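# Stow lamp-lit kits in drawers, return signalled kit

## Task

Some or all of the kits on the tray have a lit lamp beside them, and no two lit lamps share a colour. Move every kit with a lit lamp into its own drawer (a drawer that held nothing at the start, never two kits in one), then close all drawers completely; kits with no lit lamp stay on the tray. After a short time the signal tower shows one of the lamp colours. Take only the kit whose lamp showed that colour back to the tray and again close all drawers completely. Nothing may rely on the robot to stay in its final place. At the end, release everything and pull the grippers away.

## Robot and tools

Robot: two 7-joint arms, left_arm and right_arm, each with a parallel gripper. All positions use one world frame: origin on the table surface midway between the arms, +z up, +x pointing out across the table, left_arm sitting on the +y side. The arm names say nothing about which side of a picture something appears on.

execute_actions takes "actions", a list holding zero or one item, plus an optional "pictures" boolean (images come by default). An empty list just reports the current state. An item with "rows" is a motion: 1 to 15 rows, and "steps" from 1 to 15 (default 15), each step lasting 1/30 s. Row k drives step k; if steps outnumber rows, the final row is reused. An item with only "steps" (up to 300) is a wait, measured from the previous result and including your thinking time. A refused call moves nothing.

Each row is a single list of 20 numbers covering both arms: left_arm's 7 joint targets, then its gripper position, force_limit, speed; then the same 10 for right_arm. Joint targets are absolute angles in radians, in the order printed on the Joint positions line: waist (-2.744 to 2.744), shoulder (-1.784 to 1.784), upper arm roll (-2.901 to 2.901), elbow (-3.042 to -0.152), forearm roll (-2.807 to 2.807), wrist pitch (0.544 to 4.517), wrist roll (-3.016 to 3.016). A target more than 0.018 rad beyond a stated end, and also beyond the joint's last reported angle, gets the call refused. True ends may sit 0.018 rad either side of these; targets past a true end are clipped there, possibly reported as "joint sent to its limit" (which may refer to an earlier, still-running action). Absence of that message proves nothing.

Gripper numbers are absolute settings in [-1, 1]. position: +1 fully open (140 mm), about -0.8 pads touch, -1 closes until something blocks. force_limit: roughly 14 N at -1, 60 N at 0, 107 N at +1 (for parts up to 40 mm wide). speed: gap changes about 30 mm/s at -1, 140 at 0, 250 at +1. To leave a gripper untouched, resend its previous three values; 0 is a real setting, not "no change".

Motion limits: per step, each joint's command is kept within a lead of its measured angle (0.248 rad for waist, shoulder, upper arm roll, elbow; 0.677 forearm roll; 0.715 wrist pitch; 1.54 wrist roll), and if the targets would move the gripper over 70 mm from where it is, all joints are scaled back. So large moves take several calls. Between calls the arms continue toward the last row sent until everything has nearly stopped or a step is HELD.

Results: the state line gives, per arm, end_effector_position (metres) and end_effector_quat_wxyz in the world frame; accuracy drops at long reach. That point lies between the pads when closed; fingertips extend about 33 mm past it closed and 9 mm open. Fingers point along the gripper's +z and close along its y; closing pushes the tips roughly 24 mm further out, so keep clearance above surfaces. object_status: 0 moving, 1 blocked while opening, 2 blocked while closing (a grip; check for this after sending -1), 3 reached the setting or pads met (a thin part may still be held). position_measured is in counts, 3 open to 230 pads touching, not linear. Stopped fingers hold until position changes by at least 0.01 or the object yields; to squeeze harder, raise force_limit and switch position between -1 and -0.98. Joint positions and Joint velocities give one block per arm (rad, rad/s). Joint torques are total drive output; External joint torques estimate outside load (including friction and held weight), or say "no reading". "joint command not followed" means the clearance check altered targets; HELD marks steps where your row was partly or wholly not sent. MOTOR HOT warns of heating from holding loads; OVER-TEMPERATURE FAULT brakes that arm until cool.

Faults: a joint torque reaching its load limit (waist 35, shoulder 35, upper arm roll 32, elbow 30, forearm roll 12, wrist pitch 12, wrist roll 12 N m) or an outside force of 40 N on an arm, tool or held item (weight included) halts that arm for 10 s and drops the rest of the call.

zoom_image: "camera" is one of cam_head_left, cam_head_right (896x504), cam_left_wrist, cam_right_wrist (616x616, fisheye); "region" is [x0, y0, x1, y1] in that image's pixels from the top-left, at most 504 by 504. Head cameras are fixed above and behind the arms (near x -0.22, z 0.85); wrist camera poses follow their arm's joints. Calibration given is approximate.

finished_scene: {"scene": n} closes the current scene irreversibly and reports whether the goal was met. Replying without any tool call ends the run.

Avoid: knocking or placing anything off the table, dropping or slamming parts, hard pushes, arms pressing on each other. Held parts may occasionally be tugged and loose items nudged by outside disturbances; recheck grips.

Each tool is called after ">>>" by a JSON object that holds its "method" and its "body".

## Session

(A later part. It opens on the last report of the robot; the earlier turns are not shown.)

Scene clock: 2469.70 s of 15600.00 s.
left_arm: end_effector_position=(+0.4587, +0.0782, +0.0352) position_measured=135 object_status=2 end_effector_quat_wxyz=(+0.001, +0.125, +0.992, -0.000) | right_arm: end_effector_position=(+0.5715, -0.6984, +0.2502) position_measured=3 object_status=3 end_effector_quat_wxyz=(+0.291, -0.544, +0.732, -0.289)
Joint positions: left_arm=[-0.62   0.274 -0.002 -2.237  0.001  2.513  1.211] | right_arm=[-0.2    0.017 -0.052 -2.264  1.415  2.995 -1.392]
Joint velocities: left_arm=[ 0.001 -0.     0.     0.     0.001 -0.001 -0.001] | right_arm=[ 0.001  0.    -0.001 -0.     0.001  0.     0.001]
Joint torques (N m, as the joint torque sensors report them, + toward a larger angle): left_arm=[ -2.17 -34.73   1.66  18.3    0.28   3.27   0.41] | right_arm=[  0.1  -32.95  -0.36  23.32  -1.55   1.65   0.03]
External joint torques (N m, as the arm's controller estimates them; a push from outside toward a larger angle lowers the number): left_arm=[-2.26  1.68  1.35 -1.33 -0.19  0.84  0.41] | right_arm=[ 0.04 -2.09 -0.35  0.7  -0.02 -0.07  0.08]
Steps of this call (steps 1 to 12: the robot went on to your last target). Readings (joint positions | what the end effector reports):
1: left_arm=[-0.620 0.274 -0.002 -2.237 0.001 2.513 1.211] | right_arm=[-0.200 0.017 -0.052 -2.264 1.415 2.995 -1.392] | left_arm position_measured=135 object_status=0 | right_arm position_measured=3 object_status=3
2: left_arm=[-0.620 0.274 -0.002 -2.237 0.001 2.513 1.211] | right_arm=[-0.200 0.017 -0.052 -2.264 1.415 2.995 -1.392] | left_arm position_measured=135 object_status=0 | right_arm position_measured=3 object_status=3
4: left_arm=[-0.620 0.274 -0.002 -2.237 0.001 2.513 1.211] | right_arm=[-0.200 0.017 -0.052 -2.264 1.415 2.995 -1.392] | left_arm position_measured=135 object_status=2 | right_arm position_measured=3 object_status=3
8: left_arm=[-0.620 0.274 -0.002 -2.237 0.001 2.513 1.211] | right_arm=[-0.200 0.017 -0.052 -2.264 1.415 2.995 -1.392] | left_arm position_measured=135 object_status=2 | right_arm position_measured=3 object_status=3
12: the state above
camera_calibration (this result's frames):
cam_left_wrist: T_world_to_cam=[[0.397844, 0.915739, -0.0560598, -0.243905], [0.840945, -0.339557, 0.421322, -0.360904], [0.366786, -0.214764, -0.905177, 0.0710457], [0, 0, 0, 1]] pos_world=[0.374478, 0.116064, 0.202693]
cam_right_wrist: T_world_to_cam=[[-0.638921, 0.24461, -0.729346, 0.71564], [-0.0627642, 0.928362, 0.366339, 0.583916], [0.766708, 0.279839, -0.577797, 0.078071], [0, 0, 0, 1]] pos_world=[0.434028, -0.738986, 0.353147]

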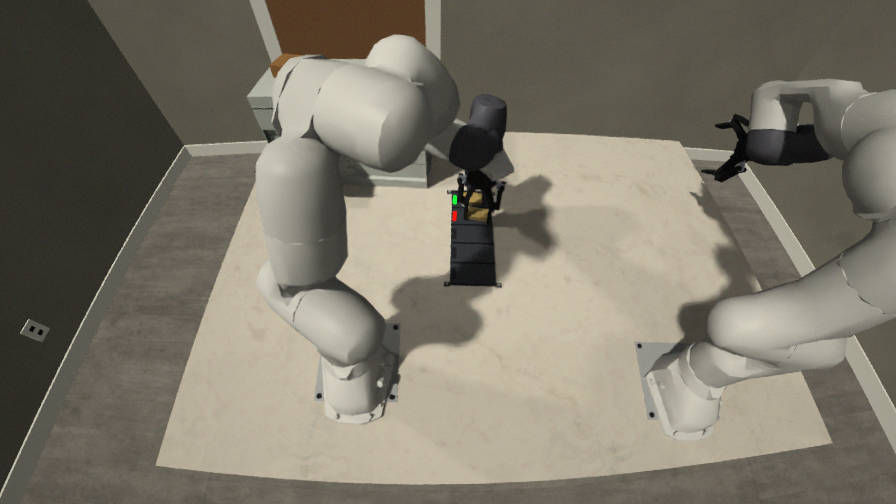

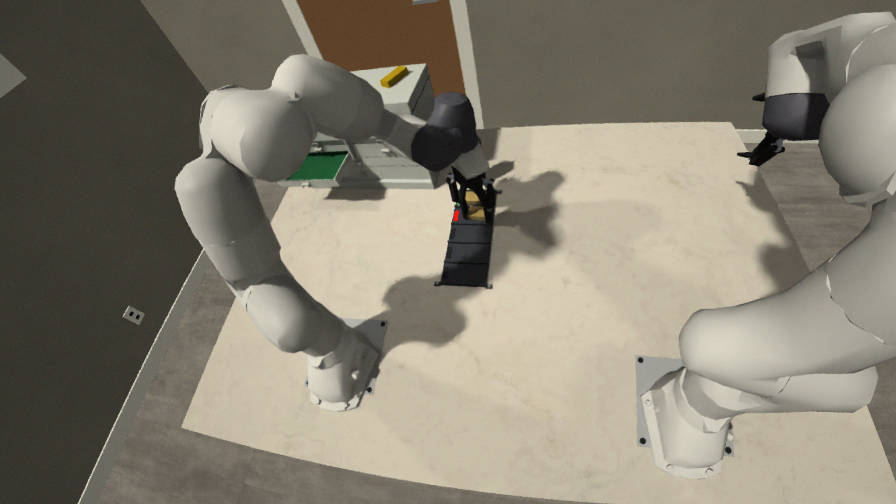

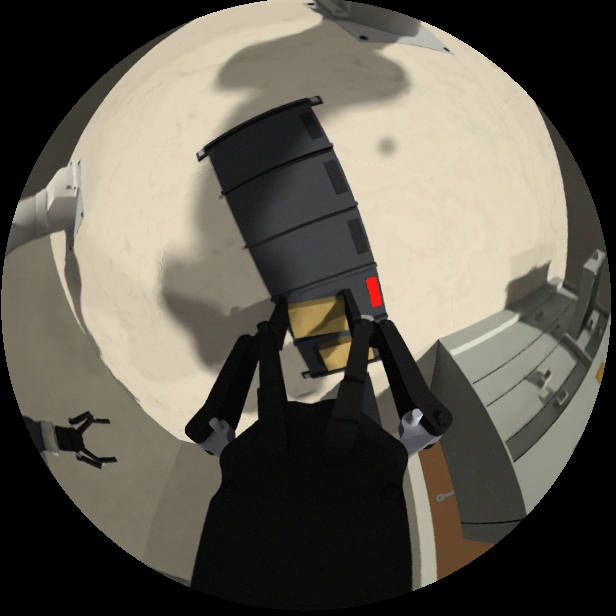

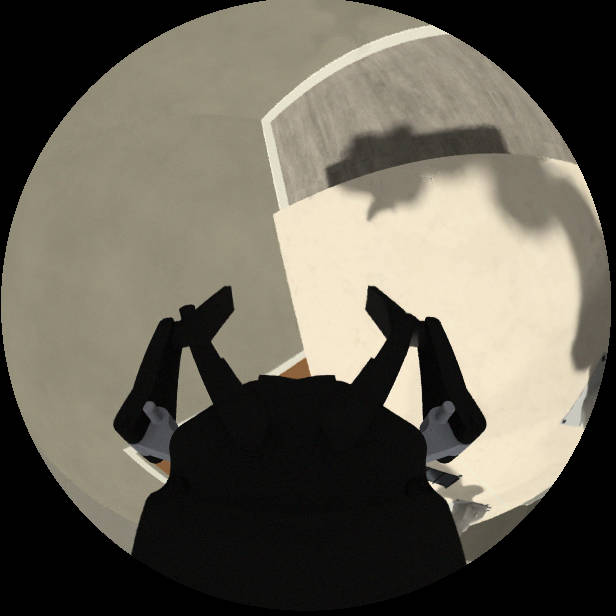

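>>> {"method": "execute_actions", "body": {"actions": [{"rows":[[-0.623,0.268,0,-2.236,0,2.495,1.218,-1,0,-0.3,-0.2,0.017,-0.05,-2.264,1.415,2.995,-1.392,1,0,0],[-0.623,0.256,0,-2.234,0,2.475,1.218,-1,0,-0.3,-0.2,0.017,-0.05,-2.264,1.415,2.995,-1.392,1,0,0],[-0.623,0.244,0,-2.232,0,2.455,1.218,-1,0,-0.3,-0.2,0.017,-0.05,-2.264,1.415,2.995,-1.392,1,0,0],[-0.623,0.232,0,-2.23,0,2.437,1.218,-1,0,-0.3,-0.2,0.017,-0.05,-2.264,1.415,2.995,-1.392,1,0,0],[-0.623,0.22,0,-2.228,0,2.42,1.218,-1,0,-0.3,-0.2,0.017,-0.05,-2.264,1.415,2.995,-1.392,1,0,0],[-0.623,0.206,0,-2.225,0,2.4,1.218,-1,0,-0.3,-0.2,0.017,-0.05,-2.264,1.415,2.995,-1.392,1,0,0],[-0.623,0.192,0,-2.222,0,2.383,1.218,-1,0,-0.3,-0.2,0.017,-0.05,-2.264,1.415,2.995,-1.392,1,0,0],[-0.623,0.178,0,-2.219,0,2.365,1.218,-1,0,-0.3,-0.2,0.017,-0.05,-2.264,1.415,2.995,-1.392,1,0,0],[-0.623,0.16,0,-2.22,0,2.345,1.218,-1,0,-0.3,-0.2,0.017,-0.05,-2.264,1.415,2.995,-1.392,1,0,0],[-0.623,0.135,0,-2.23,0,2.33,1.218,-1,0,-0.3,-0.2,0.017,-0.05,-2.264,1.415,2.995,-1.392,1,0,0],[-0.623,0.11,0,-2.24,0,2.315,1.218,-1,0,-0.3,-0.2,0.017,-0.05,-2.264,1.415,2.995,-1.392,1,0,0],[-0.623,0.085,0,-2.25,0,2.3,1.218,-1,0,-0.3,-0.2,0.017,-0.05,-2.264,1.415,2.995,-1.392,1,0,0],[-0.623,0.06,0,-2.262,0,2.285,1.218,-1,0,-0.3,-0.2,0.017,-0.05,-2.264,1.415,2.995,-1.392,1,0,0],[-0.615,0.03,0,-2.275,0,2.268,1.218,-1,0,-0.3,-0.2,0.017,-0.05,-2.264,1.415,2.995,-1.392,1,0,0],[-0.6,0.0,0,-2.285,0,2.25,1.218,-1,0,-0.3,-0.2,0.017,-0.05,-2.264,1.415,2.995,-1.392,1,0,0]],"steps":15}], "pictures": false}}

>>> {"method": "execute_actions", "body": {"actions": [{"rows":[[-0.58,-0.03,0,-2.295,0,2.23,1.25,-1,0,-0.3,-0.2,0.017,-0.05,-2.264,1.415,2.995,-1.392,1,0,0],[-0.55,-0.06,0,-2.305,0,2.21,1.29,-1,0,-0.3,-0.2,0.017,-0.05,-2.264,1.415,2.995,-1.392,1,0,0],[-0.52,-0.09,0,-2.315,0,2.19,1.33,-1,0,-0.3,-0.2,0.017,-0.05,-2.264,1.415,2.995,-1.392,1,0,0],[-0.49,-0.12,0,-2.325,0,2.17,1.37,-1,0,-0.3,-0.2,0.017,-0.05,-2.264,1.415,2.995,-1.392,1,0,0],[-0.46,-0.15,0,-2.335,0,2.15,1.41,-1,0,-0.3,-0.2,0.017,-0.05,-2.264,1.415,2.995,-1.392,1,0,0],[-0.43,-0.18,0,-2.345,0,2.13,1.45,-1,0,-0.3,-0.2,0.017,-0.05,-2.264,1.415,2.995,-1.392,1,0,0],[-0.4,-0.21,0,-2.355,0,2.11,1.49,-1,0,-0.3,-0.2,0.017,-0.05,-2.264,1.415,2.995,-1.392,1,0,0],[-0.37,-0.24,0,-2.365,0,2.09,1.53,-1,0,-0.3,-0.2,0.017,-0.05,-2.264,1.415,2.995,-1.392,1,0,0],[-0.34,-0.27,0,-2.375,0,2.07,1.57,-1,0,-0.3,-0.2,0.017,-0.05,-2.264,1.415,2.995,-1.392,1,0,0],[-0.31,-0.3,0,-2.385,0,2.05,1.61,-1,0,-0.3,-0.2,0.017,-0.05,-2.264,1.415,2.995,-1.392,1,0,0],[-0.28,-0.33,0,-2.395,0,2.04,1.65,-1,0,-0.3,-0.2,0.017,-0.05,-2.264,1.415,2.995,-1.392,1,0,0],[-0.25,-0.36,0,-2.403,0,2.033,1.7,-1,0,-0.3,-0.2,0.017,-0.05,-2.264,1.415,2.995,-1.392,1,0,0],[-0.215,-0.374,0,-2.406,0,2.033,1.75,-1,0,-0.3,-0.2,0.017,-0.05,-2.264,1.415,2.995,-1.392,1,0,0],[-0.18,-0.374,0,-2.406,0,2.033,1.8,-1,0,-0.3,-0.2,0.017,-0.05,-2.264,1.415,2.995,-1.392,1,0,0],[-0.145,-0.374,0,-2.406,0,2.033,1.85,-1,0,-0.3,-0.2,0.017,-0.05,-2.264,1.415,2.995,-1.392,1,0,0]],"steps":15}], "pictures": false}}

>>> {"method": "execute_actions", "body": {"actions": [{"rows":[[-0.11,-0.374,0,-2.406,0,2.033,1.9,-1,0,-0.3,-0.2,0.017,-0.05,-2.264,1.415,2.995,-1.392,1,0,0],[-0.075,-0.374,0,-2.406,0,2.033,1.95,-1,0,-0.3,-0.2,0.017,-0.05,-2.264,1.415,2.995,-1.392,1,0,0],[-0.04,-0.374,0,-2.406,0,2.033,2.0,-1,0,-0.3,-0.2,0.017,-0.05,-2.264,1.415,2.995,-1.392,1,0,0],[-0.005,-0.374,0,-2.406,0,2.033,2.035,-1,0,-0.3,-0.2,0.017,-0.05,-2.264,1.415,2.995,-1.392,1,0,0],[0.03,-0.374,0,-2.406,0,2.033,2.035,-1,0,-0.3,-0.2,0.017,-0.05,-2.264,1.415,2.995,-1.392,1,0,0],[0.065,-0.374,0,-2.406,0,2.033,2.035,-1,0,-0.3,-0.2,0.017,-0.05,-2.264,1.415,2.995,-1.392,1,0,0],[0.1,-0.374,0,-2.406,0,2.033,2.035,-1,0,-0.3,-0.2,0.017,-0.05,-2.264,1.415,2.995,-1.392,1,0,0],[0.135,-0.374,0,-2.406,0,2.033,2.035,-1,0,-0.3,-0.2,0.017,-0.05,-2.264,1.415,2.995,-1.392,1,0,0],[0.17,-0.374,0,-2.406,0,2.033,2.035,-1,0,-0.3,-0.2,0.017,-0.05,-2.264,1.415,2.995,-1.392,1,0,0],[0.205,-0.374,0,-2.406,0,2.033,2.035,-1,0,-0.3,-0.2,0.017,-0.05,-2.264,1.415,2.995,-1.392,1,0,0],[0.24,-0.374,0,-2.406,0,2.033,2.035,-1,0,-0.3,-0.2,0.017,-0.05,-2.264,1.415,2.995,-1.392,1,0,0],[0.275,-0.374,0,-2.406,0,2.033,2.035,-1,0,-0.3,-0.2,0.017,-0.05,-2.264,1.415,2.995,-1.392,1,0,0],[0.31,-0.374,0,-2.406,0,2.033,2.035,-1,0,-0.3,-0.2,0.017,-0.05,-2.264,1.415,2.995,-1.392,1,0,0],[0.345,-0.374,0,-2.406,0,2.033,2.035,-1,0,-0.3,-0.2,0.017,-0.05,-2.264,1.415,2.995,-1.392,1,0,0],[0.38,-0.374,0,-2.406,0,2.033,2.035,-1,0,-0.3,-0.2,0.017,-0.05,-2.264,1.415,2.995,-1.392,1,0,0]],"steps":15}], "pictures": false}}

>>> {"method": "execute_actions", "body": {"actions": [{"rows":[[0.38,-0.345,0,-2.375,0,2.03,2.035,-1,0,-0.3,-0.2,0.017,-0.05,-2.264,1.415,2.995,-1.392,1,0,0],[0.38,-0.316,0,-2.343,0,2.027,2.035,-1,0,-0.3,-0.2,0.017,-0.05,-2.264,1.415,2.995,-1.392,1,0,0],[0.38,-0.287,0,-2.312,0,2.024,2.035,-1,0,-0.3,-0.2,0.017,-0.05,-2.264,1.415,2.995,-1.392,1,0,0],[0.38,-0.258,0,-2.281,0,2.021,2.035,-1,0,-0.3,-0.2,0.017,-0.05,-2.264,1.415,2.995,-1.392,1,0,0],[0.38,-0.229,0,-2.25,0,2.018,2.035,-1,0,-0.3,-0.2,0.017,-0.05,-2.264,1.415,2.995,-1.392,1,0,0],[0.38,-0.2,0,-2.218,0,2.015,2.035,-1,0,-0.3,-0.2,0.017,-0.05,-2.264,1.415,2.995,-1.392,1,0,0],[0.38,-0.171,0,-2.187,0,2.012,2.035,-1,0,-0.3,-0.2,0.017,-0.05,-2.264,1.415,2.995,-1.392,1,0,0],[0.38,-0.142,0,-2.156,0,2.009,2.035,-1,0,-0.3,-0.2,0.017,-0.05,-2.264,1.415,2.995,-1.392,1,0,0],[0.38,-0.113,0,-2.125,0,2.006,2.035,-1,0,-0.3,-0.2,0.017,-0.05,-2.264,1.415,2.995,-1.392,1,0,0],[0.38,-0.084,0,-2.093,0,2.003,2.035,-1,0,-0.3,-0.2,0.017,-0.05,-2.264,1.415,2.995,-1.392,1,0,0],[0.38,-0.055,0,-2.062,0,2.0,2.035,-1,0,-0.3,-0.2,0.017,-0.05,-2.264,1.415,2.995,-1.392,1,0,0],[0.38,-0.026,0,-2.031,0,1.997,2.035,-1,0,-0.3,-0.2,0.017,-0.05,-2.264,1.415,2.995,-1.392,1,0,0],[0.38,0.003,0,-2.0,0,1.995,2.035,-1,0,-0.3,-0.2,0.017,-0.05,-2.264,1.415,2.995,-1.392,1,0,0],[0.38,0.032,0,-1.968,0,1.995,2.035,-1,0,-0.3,-0.2,0.017,-0.05,-2.264,1.415,2.995,-1.392,1,0,0],[0.38,0.06,0,-1.937,0,1.995,2.035,-1,0,-0.3,-0.2,0.017,-0.05,-2.264,1.415,2.995,-1.392,1,0,0]],"steps":15}], "pictures": false}}

>>> {"method": "execute_actions", "body": {"actions": [{"rows":[[0.38,0.081,0,-1.914,0,1.995,2.035,-1,0,-0.3,-0.2,0.017,-0.05,-2.264,1.415,2.995,-1.392,1,0,0],[0.38,0.081,0,-1.914,0,1.995,2.035,-1,0,-0.3,-0.2,0.017,-0.05,-2.264,1.415,2.995,-1.392,1,0,0],[0.38,0.081,0,-1.914,0,1.995,2.035,-1,0,-0.3,-0.2,0.017,-0.05,-2.264,1.415,2.995,-1.392,1,0,0],[0.38,0.081,0,-1.914,0,1.995,2.035,-1,0,-0.3,-0.2,0.017,-0.05,-2.264,1.415,2.995,-1.392,1,0,0],[0.38,0.081,0,-1.914,0,2.01,2.035,-1,0,-0.3,-0.2,0.017,-0.05,-2.264,1.415,2.995,-1.392,1,0,0],[0.38,0.085,0,-1.922,0,2.03,2.035,-1,0,-0.3,-0.2,0.017,-0.05,-2.264,1.415,2.995,-1.392,1,0,0],[0.38,0.09,0,-1.93,0,2.047,2.035,-1,0,-0.3,-0.2,0.017,-0.05,-2.264,1.415,2.995,-1.392,1,0,0],[0.38,0.095,0,-1.939,0,2.062,2.035,-1,0,-0.3,-0.2,0.017,-0.05,-2.264,1.415,2.995,-1.392,1,0,0],[0.38,0.1,0,-1.947,0,2.076,2.035,-1,0,-0.3,-0.2,0.017,-0.05,-2.264,1.415,2.995,-1.392,1,0,0],[0.38,0.105,0,-1.956,0,2.09,2.035,-1,0,-0.3,-0.2,0.017,-0.05,-2.264,1.415,2.995,-1.392,1,0,0],[0.38,0.11,0,-1.964,0,2.103,2.035,-1,0,-0.3,-0.2,0.017,-0.05,-2.264,1.415,2.995,-1.392,1,0,0],[0.38,0.115,0,-1.973,0,2.116,2.035,-1,0,-0.3,-0.2,0.017,-0.05,-2.264,1.415,2.995,-1.392,1,0,0],[0.38,0.12,0,-1.981,0,2.127,2.035,-1,0,-0.3,-0.2,0.017,-0.05,-2.264,1.415,2.995,-1.392,1,0,0],[0.38,0.125,0,-1.99,0,2.131,2.035,-1,0,-0.3,-0.2,0.017,-0.05,-2.264,1.415,2.995,-1.392,1,0,0],[0.38,0.129,0,-1.998,0,2.131,2.035,-1,0,-0.3,-0.2,0.017,-0.05,-2.264,1.415,2.995,-1.392,1,0,0]],"steps":15}], "pictures": false}}

>>> {"method": "execute_actions", "body": {"actions": [{"steps":25}]}}

Scene clock: 2578.73 s of 15600.00 s.
left_arm: end_effector_position=(+0.4433, +0.0907, +0.1225) position_measured=135 object_status=2 end_effector_quat_wxyz=(+0.002, +0.123, +0.992, -0.000) | right_arm: end_effector_position=(+0.5715, -0.6984, +0.2502) position_measured=3 object_status=3 end_effector_quat_wxyz=(+0.291, -0.544, +0.732, -0.289)
Joint positions: left_arm=[-0.617  0.061 -0.003 -2.263  0.001  2.327  1.211] | right_arm=[-0.2    0.017 -0.052 -2.264  1.415  2.995 -1.392]
Joint velocities: left_arm=[ 0.107 -0.787  0.001 -0.284 -0.001 -0.468 -0.003] | right_arm=[ 0.     0.    -0.     0.001 -0.001 -0.    -0.002]
Joint torques (N m, as the joint torque sensors report them, + toward a larger angle): left_arm=[  4.51 -30.22   1.46  21.91   0.44   2.45   0.48] | right_arm=[  0.29 -32.47   0.03  22.99  -1.55   1.63   0.08]
External joint torques (N m, as the arm's controller estimates them; a push from outside toward a larger angle lowers the number): left_arm=[ 1.46 -2.67 -1.8  -1.22 -0.1  -0.56  0.48] | right_arm=[ 0.26 -1.54  0.06  0.26 -0.01 -0.09  0.13]
Steps of this call (steps 1 to 15: the robot went on to your last target; steps 16 to 90: nothing new was sent; then 105.53 s passed at rest; steps 91 to 105: all 15 steps of this action). Readings (joint positions | what the end effector reports):
91: left_arm=[-0.620 0.273 -0.002 -2.237 0.001 2.511 1.211] | right_arm=[-0.200 0.017 -0.052 -2.264 1.415 2.995 -1.392] | left_arm position_measured=135 object_status=2 | right_arm position_measured=3 object_status=3
92: left_arm=[-0.620 0.271 -0.002 -2.237 0.001 2.505 1.211] | right_arm=[-0.200 0.017 -0.052 -2.264 1.415 2.995 -1.392] | left_arm position_measured=135 object_status=2 | right_arm position_measured=3 object_status=3
94: left_arm=[-0.620 0.258 -0.002 -2.237 0.001 2.486 1.211] | right_arm=[-0.200 0.017 -0.052 -2.264 1.415 2.995 -1.392] | left_arm position_measured=135 object_status=2 | right_arm position_measured=3 object_status=3
98: left_arm=[-0.620 0.212 -0.002 -2.229 0.001 2.433 1.211] | right_arm=[-0.200 0.017 -0.052 -2.264 1.415 2.995 -1.392] | left_arm position_measured=135 object_status=2 | right_arm position_measured=3 object_status=3
105: the state above

Scene clock: 2579.23 s of 15600.00 s.
left_arm: end_effector_position=(+0.4480, +0.3007, +0.2433) position_measured=135 object_status=2 end_effector_quat_wxyz=(+0.019, +0.083, +0.996, -0.002) | right_arm: end_effector_position=(+0.5715, -0.6984, +0.2502) position_measured=3 object_status=3 end_effector_quat_wxyz=(+0.291, -0.544, +0.732, -0.289)
Joint positions: left_arm=[-0.218 -0.356  0.    -2.395  0.001  2.077  1.533] | right_arm=[-0.2    0.017 -0.052 -2.264  1.415  2.995 -1.392]
Joint velocities: left_arm=[ 0.938 -0.334  0.037 -0.044  0.001 -0.228  1.027] | right_arm=[-0.001  0.    -0.001  0.001 -0.002 -0.001 -0.001]
Joint torques (N m, as the joint torque sensors report them, + toward a larger angle): left_arm=[ -2.39 -13.91  -0.94  20.09   0.63   1.5    0.62] | right_arm=[  0.12 -32.62   0.12  23.19  -1.52   1.62   0.03]
External joint torques (N m, as the arm's controller estimates them; a push from outside toward a larger angle lowers the number): left_arm=[ 1.62 -2.49  1.69  0.03 -0.08 -0.52  0.63] | right_arm=[ 0.17 -1.71  0.23  0.52  0.01 -0.11  0.07]
Steps of this call (steps 1 to 15: all 15 steps of this action). Readings (joint positions | what the end effector reports):
1: left_arm=[-0.610 0.033 -0.004 -2.274 0.001 2.311 1.214] | right_arm=[-0.200 0.017 -0.052 -2.264 1.415 2.995 -1.392] | left_arm position_measured=135 object_status=2 | right_arm position_measured=3 object_status=3
2: left_arm=[-0.596 0.005 -0.006 -2.284 0.001 2.293 1.221] | right_arm=[-0.200 0.017 -0.052 -2.264 1.415 2.995 -1.392] | left_arm position_measured=135 object_status=2 | right_arm position_measured=3 object_status=3
4: left_arm=[-0.553 -0.054 -0.007 -2.303 0.001 2.258 1.245] | right_arm=[-0.200 0.017 -0.052 -2.264 1.415 2.995 -1.392] | left_arm position_measured=135 object_status=2 | right_arm position_measured=3 object_status=3
8: left_arm=[-0.435 -0.174 -0.003 -2.342 0.001 2.183 1.323] | right_arm=[-0.200 0.017 -0.052 -2.264 1.415 2.995 -1.392] | left_arm position_measured=135 object_status=2 | right_arm position_measured=3 object_status=3
15: the state above

Scene clock: 2579.73 s of 15600.00 s.
left_arm: end_effector_position=(+0.4205, +0.5259, +0.2416) position_measured=135 object_status=2 end_effector_quat_wxyz=(+0.002, +0.019, +1.000, +0.001) | right_arm: end_effector_position=(+0.5715, -0.6984, +0.2502) position_measured=3 object_status=3 end_effector_quat_wxyz=(+0.291, -0.544, +0.732, -0.289)
Joint positions: left_arm=[ 0.304 -0.371 -0.    -2.405  0.001  2.039  1.926] | right_arm=[-0.2    0.017 -0.052 -2.264  1.415  2.995 -1.392]
Joint velocities: left_arm=[ 0.987  0.001  0.045 -0.    -0.001 -0.013  0.337] | right_arm=[-0.001  0.    -0.    -0.001  0.001 -0.    -0.   ]
Joint torques (N m, as the joint torque sensors report them, + toward a larger angle): left_arm=[ -2.95 -19.49  -1.66  22.08   0.72   1.86   0.42] | right_arm=[  0.1  -32.8   -0.18  23.36  -1.55   1.65   0.05]
External joint torques (N m, as the arm's controller estimates them; a push from outside toward a larger angle lowers the number): left_arm=[ 1.06 -0.4   0.98 -1.59  0.   -0.47  0.42] | right_arm=[ 0.25 -1.93  0.02  0.74 -0.03 -0.1   0.09]
Steps of this call (steps 1 to 15: all 15 steps of this action). Readings (joint positions | what the end effector reports):
1: left_arm=[-0.184 -0.364 0.000 -2.396 0.001 2.071 1.570] | right_arm=[-0.200 0.017 -0.052 -2.264 1.415 2.995 -1.392] | left_arm position_measured=135 object_status=2 | right_arm position_measured=3 object_status=3
2: left_arm=[-0.150 -0.369 -0.000 -2.398 0.001 2.065 1.608] | right_arm=[-0.200 0.017 -0.052 -2.264 1.415 2.995 -1.392] | left_arm position_measured=135 object_status=2 | right_arm position_measured=3 object_status=3
4: left_arm=[-0.081 -0.371 -0.000 -2.401 0.001 2.056 1.687] | right_arm=[-0.200 0.017 -0.052 -2.264 1.415 2.995 -1.392] | left_arm position_measured=135 object_status=2 | right_arm position_measured=3 object_status=3
8: left_arm=[0.059 -0.371 -0.000 -2.405 0.001 2.045 1.808] | right_arm=[-0.200 0.017 -0.052 -2.264 1.415 2.995 -1.392] | left_arm position_measured=135 object_status=2 | right_arm position_measured=3 object_status=3
15: the state above

Scene clock: 2580.23 s of 15600.00 s.
left_arm: end_effector_position=(+0.5219, +0.6037, +0.2450) position_measured=135 object_status=2 end_effector_quat_wxyz=(+0.002, +0.022, +1.000, +0.001) | right_arm: end_effector_position=(+0.5715, -0.6984, +0.2502) position_measured=3 object_status=3 end_effector_quat_wxyz=(+0.291, -0.544, +0.732, -0.289)
Joint positions: left_arm=[ 0.377 -0.001  0.003 -2.004  0.001  2.007  2.008] | right_arm=[-0.2    0.017 -0.052 -2.264  1.415  2.995 -1.392]
Joint velocities: left_arm=[-0.     0.827 -0.002  0.871 -0.001 -0.003  0.064] | right_arm=[ 0.001  0.     0.001  0.     0.001 -0.001 -0.   ]
Joint torques (N m, as the joint torque sensors report them, + toward a larger angle): left_arm=[  0.81 -35.21  -1.22  21.96   0.71   0.89   0.47] | right_arm=[  0.06 -32.88  -0.15  23.09  -1.58   1.65   0.03]
External joint torques (N m, as the arm's controller estimates them; a push from outside toward a larger angle lowers the number): left_arm=[ 0.9   1.14 -1.16  1.82 -0.03 -0.32  0.47] | right_arm=[-0.01 -1.97 -0.16  0.42 -0.04 -0.06  0.07]
Steps of this call (steps 1 to 15: all 15 steps of this action). Readings (joint positions | what the end effector reports):
1: left_arm=[0.332 -0.366 0.002 -2.399 0.001 2.037 1.937] | right_arm=[-0.200 0.017 -0.052 -2.264 1.415 2.995 -1.392] | left_arm position_measured=135 object_status=2 | right_arm position_measured=3 object_status=3
2: left_arm=[0.351 -0.353 0.005 -2.383 0.001 2.035 1.946] | right_arm=[-0.200 0.017 -0.052 -2.264 1.415 2.995 -1.392] | left_arm position_measured=135 object_status=2 | right_arm position_measured=3 object_status=3
4: left_arm=[0.370 -0.311 0.006 -2.337 0.001 2.031 1.962] | right_arm=[-0.200 0.017 -0.052 -2.264 1.415 2.995 -1.392] | left_arm position_measured=135 object_status=2 | right_arm position_measured=3 object_status=3
8: left_arm=[0.377 -0.203 0.005 -2.221 0.001 2.023 1.986] | right_arm=[-0.200 0.017 -0.052 -2.264 1.415 2.995 -1.392] | left_arm position_measured=135 object_status=2 | right_arm position_measured=3 object_status=3
15: the state above

Scene clock: 2580.73 s of 15600.00 s.
left_arm: end_effector_position=(+0.5439, +0.6127, +0.1965) position_measured=135 object_status=2 end_effector_quat_wxyz=(-0.003, +0.030, +1.000, -0.001) | right_arm: end_effector_position=(+0.5715, -0.6984, +0.2502) position_measured=3 object_status=3 end_effector_quat_wxyz=(+0.291, -0.544, +0.732, -0.289)
Joint positions: left_arm=[ 0.377  0.118  0.002 -1.979  0.001  2.09   2.024] | right_arm=[-0.2    0.017 -0.052 -2.264  1.415  2.995 -1.392]
Joint velocities: left_arm=[ 0.001  0.161  0.001 -0.251  0.001  0.207  0.013] | right_arm=[ 0.001 -0.001  0.    -0.     0.    -0.     0.   ]
Joint torques (N m, as the joint torque sensors report them, + toward a larger angle): left_arm=[  0.8  -36.46  -2.37  24.08   0.76   3.49   0.53] | right_arm=[  0.06 -32.98  -0.17  23.24  -1.52   1.62   0.06]
External joint torques (N m, as the arm's controller estimates them; a push from outside toward a larger angle lowers the number): left_arm=[ 0.69  0.76 -2.59 -0.99  0.03  0.91  0.53] | right_arm=[ 0.02 -2.07 -0.15  0.56  0.01 -0.1   0.11]
Steps of this call (steps 1 to 15: all 15 steps of this action). Readings (joint positions | what the end effector reports):
1: left_arm=[0.377 0.026 0.003 -1.975 0.001 2.005 2.011] | right_arm=[-0.200 0.017 -0.052 -2.264 1.415 2.995 -1.392] | left_arm position_measured=135 object_status=2 | right_arm position_measured=3 object_status=3
2: left_arm=[0.377 0.047 0.003 -1.955 0.001 2.005 2.012] | right_arm=[-0.200 0.017 -0.052 -2.264 1.415 2.995 -1.392] | left_arm position_measured=135 object_status=2 | right_arm position_measured=3 object_status=3
4: left_arm=[0.377 0.070 0.002 -1.934 0.001 2.004 2.015] | right_arm=[-0.200 0.017 -0.052 -2.264 1.415 2.995 -1.392] | left_arm position_measured=135 object_status=2 | right_arm position_measured=3 object_status=3
8: left_arm=[0.377 0.084 0.002 -1.929 0.001 2.021 2.020] | right_arm=[-0.200 0.017 -0.052 -2.264 1.415 2.995 -1.392] | left_arm position_measured=135 object_status=2 | right_arm position_measured=3 object_status=3
15: the state above

Scene clock: 2581.57 s of 15600.00 s.
left_arm: end_effector_position=(+0.5442, +0.6129, +0.1823) position_measured=135 object_status=2 end_effector_quat_wxyz=(-0.003, +0.032, +0.999, -0.001) | right_arm: end_effector_position=(+0.5715, -0.6984, +0.2502) position_measured=3 object_status=3 end_effector_quat_wxyz=(+0.291, -0.544, +0.732, -0.289)
Joint positions: left_arm=[ 0.377  0.132  0.002 -1.999  0.001  2.125  2.028] | right_arm=[-0.2    0.017 -0.052 -2.264  1.415  2.995 -1.392]
Joint velocities: left_arm=[-0.     0.001  0.     0.001  0.001  0.001  0.001] | right_arm=[-0.002 -0.     0.001 -0.    -0.     0.     0.001]
Joint torques (N m, as the joint torque sensors report them, + toward a larger angle): left_arm=[  0.97 -37.65  -0.51  23.75   0.65   3.37   0.48] | right_arm=[  0.34 -32.77  -0.24  23.14  -1.57   1.64   0.07]
External joint torques (N m, as the arm's controller estimates them; a push from outside toward a larger angle lowers the number): left_arm=[ 0.89 -2.08 -0.73  0.36 -0.07  0.98  0.48] | right_arm=[ 0.37 -1.88 -0.15  0.47 -0.04 -0.09  0.11]
Steps of this call (steps 1 to 25: the robot went on to your last target). Readings (joint positions | what the end effector reports):
1: left_arm=[0.377 0.123 0.002 -1.987 0.001 2.096 2.025] | right_arm=[-0.200 0.017 -0.052 -2.264 1.415 2.995 -1.392] | left_arm position_measured=135 object_status=2 | right_arm position_measured=3 object_status=3
2: left_arm=[0.377 0.127 0.002 -1.992 0.001 2.101 2.025] | right_arm=[-0.200 0.017 -0.052 -2.264 1.415 2.995 -1.392] | left_arm position_measured=135 object_status=2 | right_arm position_measured=3 object_status=3
4: left_arm=[0.377 0.131 0.002 -1.998 0.001 2.108 2.026] | right_arm=[-0.200 0.017 -0.052 -2.264 1.415 2.995 -1.392] | left_arm position_measured=135 object_status=2 | right_arm position_measured=3 object_status=3
8: left_arm=[0.377 0.132 0.002 -1.999 0.001 2.118 2.027] | right_arm=[-0.200 0.017 -0.052 -2.264 1.415 2.995 -1.392] | left_arm position_measured=135 object_status=2 | right_arm position_measured=3 object_status=3
25: the state above
camera_calibration (this result's frames):
cam_left_wrist: T_world_to_cam=[[0.22134, 0.973463, -0.0581238, -0.698276], [0.892424, -0.178162, 0.414534, -0.438962], [0.393178, -0.143624, -0.908176, 0.230159], [0, 0, 0, 1]] pos_world=[0.455803, 0.634596, 0.350403]
cam_right_wrist: T_world_to_cam=[[-0.638922, 0.244607, -0.729346, 0.715638], [-0.0627697, 0.928362, 0.366339, 0.583916], [0.766706, 0.279843, -0.577797, 0.0780728], [0, 0, 0, 1]] pos_world=[0.43403, -0.738983, 0.353147]

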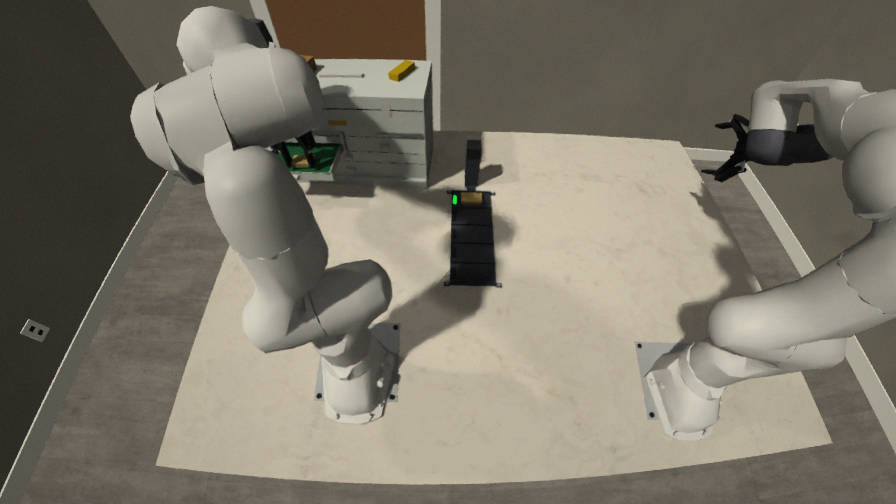

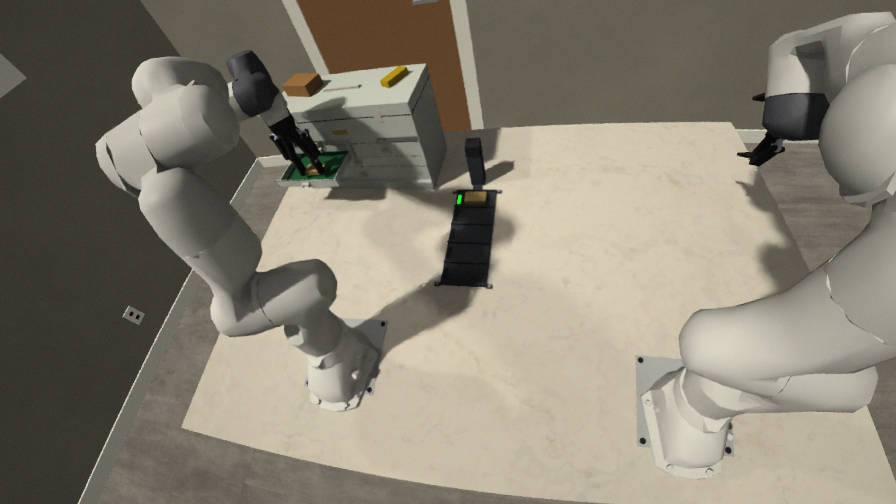

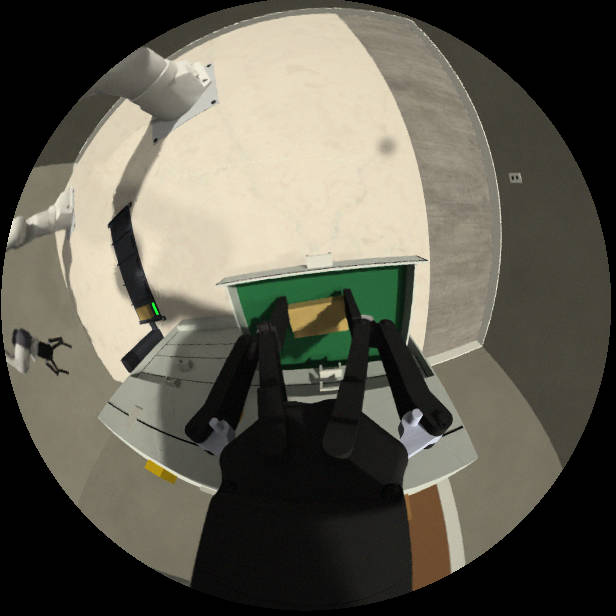

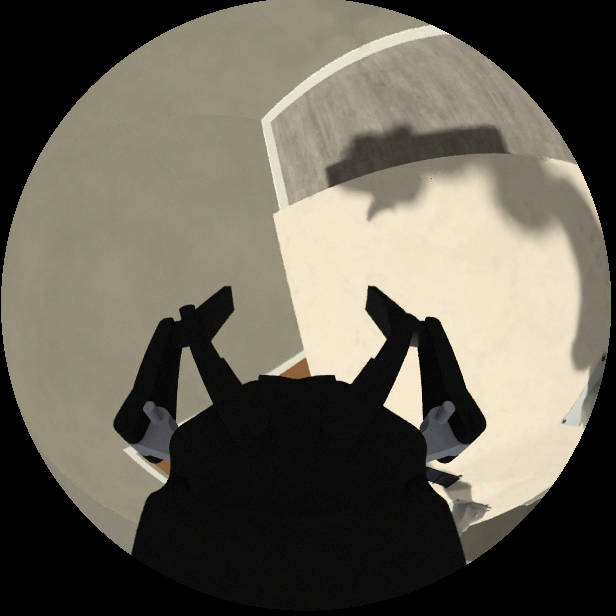

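Lower ~9 mm more.

>>> {"method": "execute_actions", "body": {"actions": [{"rows":[[0.38,0.133,0,-2.003,0,2.14,2.035,-1,0,-0.3,-0.2,0.017,-0.05,-2.264,1.415,2.995,-1.392,1,0,0],[0.38,0.135,0,-2.006,0,2.148,2.035,-1,0,-0.3,-0.2,0.017,-0.05,-2.264,1.415,2.995,-1.392,1,0,0],[0.38,0.137,0,-2.009,0,2.154,2.035,-1,0,-0.3,-0.2,0.017,-0.05,-2.264,1.415,2.995,-1.392,1,0,0],[0.38,0.139,0,-2.013,0,2.157,2.035,-1,0,-0.3,-0.2,0.017,-0.05,-2.264,1.415,2.995,-1.392,1,0,0]],"steps":15}], "pictures": false}}

>>> {"method": "execute_actions", "body": {"actions": [{"steps":10}], "pictures": false}}

Scene clock: 2593.17 s of 15600.00 s.
left_arm: end_effector_position=(+0.5455, +0.6135, +0.1756) position_measured=135 object_status=2 end_effector_quat_wxyz=(+0.000, +0.032, +0.999, +0.001) | right_arm: end_effector_position=(+0.5715, -0.6984, +0.2502) position_measured=3 object_status=3 end_effector_quat_wxyz=(+0.291, -0.544, +0.732, -0.289)
Joint positions: left_arm=[ 0.377  0.138  0.002 -2.011  0.001  2.15   2.029] | right_arm=[-0.2    0.017 -0.052 -2.264  1.415  2.995 -1.392]
Joint velocities: left_arm=[-0.     0.     0.    -0.001  0.     0.01   0.001] | right_arm=[-0.     0.     0.001 -0.002  0.     0.001 -0.   ]
Joint torques (N m, as the joint torque sensors report them, + toward a larger angle): left_arm=[  0.91 -34.7   -1.51  21.92   0.69   3.45   0.43] | right_arm=[  0.04 -32.46  -0.2   22.75  -1.56   1.62   0.04]
External joint torques (N m, as the arm's controller estimates them; a push from outside toward a larger angle lowers the number): left_arm=[ 1.01  1.07 -1.56 -1.45 -0.02  1.03  0.43] | right_arm=[-0.02 -1.6  -0.19  0.14 -0.03 -0.1   0.08]
Steps of this call (steps 1 to 15: the robot went on to your last target; steps 16 to 90: nothing new was sent; then 8.10 s passed at rest; steps 91 to 105: all 15 steps of this action). Readings (joint positions | what the end effector reports):
91: left_arm=[0.377 0.132 0.002 -2.000 0.001 2.127 2.028] | right_arm=[-0.200 0.017 -0.052 -2.264 1.415 2.995 -1.392] | left_arm position_measured=135 object_status=2 | right_arm position_measured=3 object_status=3
92: left_arm=[0.377 0.132 0.002 -2.001 0.001 2.130 2.028] | right_arm=[-0.200 0.017 -0.052 -2.264 1.415 2.995 -1.392] | left_arm position_measured=135 object_status=2 | right_arm position_measured=3 object_status=3
94: left_arm=[0.377 0.134 0.002 -2.005 0.001 2.137 2.028] | right_arm=[-0.200 0.017 -0.052 -2.264 1.415 2.995 -1.392] | left_arm position_measured=135 object_status=2 | right_arm position_measured=3 object_status=3
98: left_arm=[0.377 0.138 0.002 -2.011 0.001 2.145 2.028] | right_arm=[-0.200 0.017 -0.052 -2.264 1.415 2.995 -1.392] | left_arm position_measured=135 object_status=2 | right_arm position_measured=3 object_status=3
105: the state above

Scene clock: 2593.50 s of 15600.00 s.
left_arm: end_effector_position=(+0.5458, +0.6136, +0.1756) position_measured=135 object_status=2 end_effector_quat_wxyz=(+0.001, +0.032, +0.999, +0.001) | right_arm: end_effector_position=(+0.5715, -0.6984, +0.2502) position_measured=3 object_status=3 end_effector_quat_wxyz=(+0.291, -0.544, +0.732, -0.289)
Joint positions: left_arm=[ 0.377  0.138  0.002 -2.012  0.001  2.151  2.029] | right_arm=[-0.2    0.017 -0.052 -2.264  1.415  2.995 -1.392]
Joint velocities: left_arm=[ 0.    -0.001  0.001 -0.002 -0.     0.001 -0.002] | right_arm=[ 0.001  0.     0.001 -0.     0.     0.     0.   ]
Joint torques (N m, as the joint torque sensors report them, + toward a larger angle): left_arm=[  1.24 -35.    -0.93  21.71   0.72   3.46   0.46] | right_arm=[  0.11 -32.92  -0.07  23.47  -1.59   1.61   0.04]
External joint torques (N m, as the arm's controller estimates them; a push from outside toward a larger angle lowers the number): left_arm=[ 1.17  0.8  -1.13 -1.64  0.01  1.04  0.46] | right_arm=[ 0.09 -2.05 -0.03  0.82 -0.05 -0.12  0.08]
Steps of this call (steps 1 to 10: the robot went on to your last target). Readings (joint positions | what the end effector reports):
1: left_arm=[0.377 0.138 0.002 -2.011 0.001 2.150 2.029] | right_arm=[-0.200 0.017 -0.052 -2.264 1.415 2.995 -1.392] | left_arm position_measured=135 object_status=2 | right_arm position_measured=3 object_status=3
2: left_arm=[0.377 0.138 0.002 -2.011 0.001 2.150 2.029] | right_arm=[-0.200 0.017 -0.052 -2.264 1.415 2.995 -1.392] | left_arm position_measured=135 object_status=2 | right_arm position_measured=3 object_status=3
4: left_arm=[0.377 0.138 0.002 -2.011 0.001 2.151 2.029] | right_arm=[-0.200 0.017 -0.052 -2.264 1.415 2.995 -1.392] | left_arm position_measured=135 object_status=2 | right_arm position_measured=3 object_status=3
8: left_arm=[0.377 0.138 0.002 -2.011 0.001 2.151 2.029] | right_arm=[-0.200 0.017 -0.052 -2.264 1.415 2.995 -1.392] | left_arm position_measured=135 object_status=2 | right_arm position_measured=3 object_status=3
10: the state above

>>> {"method": "execute_actions", "body": {"actions": [{"rows":[[0.38,0.143,0,-2.019,0,2.165,2.035,-1,0,-0.3,-0.2,0.017,-0.05,-2.264,1.415,2.995,-1.392,1,0,0]],"steps":15}], "pictures": false}}

Scene clock: 2597.63 s of 15600.00 s.
left_arm: end_effector_position=(+0.5468, +0.6137, +0.1748) position_measured=135 object_status=2 end_effector_quat_wxyz=(+0.003, +0.033, +0.999, +0.002) | right_arm: end_effector_position=(+0.5715, -0.6984, +0.2502) position_measured=3 object_status=3 end_effector_quat_wxyz=(+0.291, -0.544, +0.732, -0.289)
Joint positions: left_arm=[ 0.377  0.138  0.002 -2.014  0.001  2.158  2.029] | right_arm=[-0.2    0.017 -0.052 -2.264  1.415  2.995 -1.392]
Joint velocities: left_arm=[-0.    -0.    -0.001  0.001 -0.003  0.002 -0.001] | right_arm=[-0.     0.001  0.001 -0.002  0.001 -0.     0.   ]
Joint torques (N m, as the joint torque sensors report them, + toward a larger angle): left_arm=[  1.21 -33.05  -0.74  20.46   0.61   3.47   0.38] | right_arm=[  0.54 -32.74   0.08  23.03  -1.5    1.55   0.06]
External joint torques (N m, as the arm's controller estimates them; a push from outside toward a larger angle lowers the number): left_arm=[ 1.27  2.7  -0.83 -2.88 -0.1   1.05  0.38] | right_arm=[ 0.47 -1.99  0.07  0.46  0.03 -0.16  0.1 ]
Steps of this call (steps 1 to 15: the robot went on to your last target; steps 16 to 90: nothing new was sent; then 0.63 s passed at rest; steps 91 to 105: all 15 steps of this action). Readings (joint positions | what the end effector reports):
91: left_arm=[0.377 0.138 0.002 -2.013 0.001 2.153 2.029] | right_arm=[-0.200 0.017 -0.052 -2.264 1.415 2.995 -1.392] | left_arm position_measured=135 object_status=2 | right_arm position_measured=3 object_status=3
92: left_arm=[0.377 0.138 0.002 -2.013 0.001 2.154 2.029] | right_arm=[-0.200 0.017 -0.052 -2.264 1.415 2.995 -1.392] | left_arm position_measured=135 object_status=2 | right_arm position_measured=3 object_status=3
94: left_arm=[0.377 0.138 0.002 -2.014 0.001 2.156 2.029] | right_arm=[-0.200 0.017 -0.052 -2.264 1.415 2.995 -1.392] | left_arm position_measured=135 object_status=2 | right_arm position_measured=3 object_status=3
98: left_arm=[0.377 0.138 0.002 -2.014 0.001 2.158 2.029] | right_arm=[-0.200 0.017 -0.052 -2.264 1.415 2.995 -1.392] | left_arm position_measured=135 object_status=2 | right_arm position_measured=3 object_status=3
105: the state above


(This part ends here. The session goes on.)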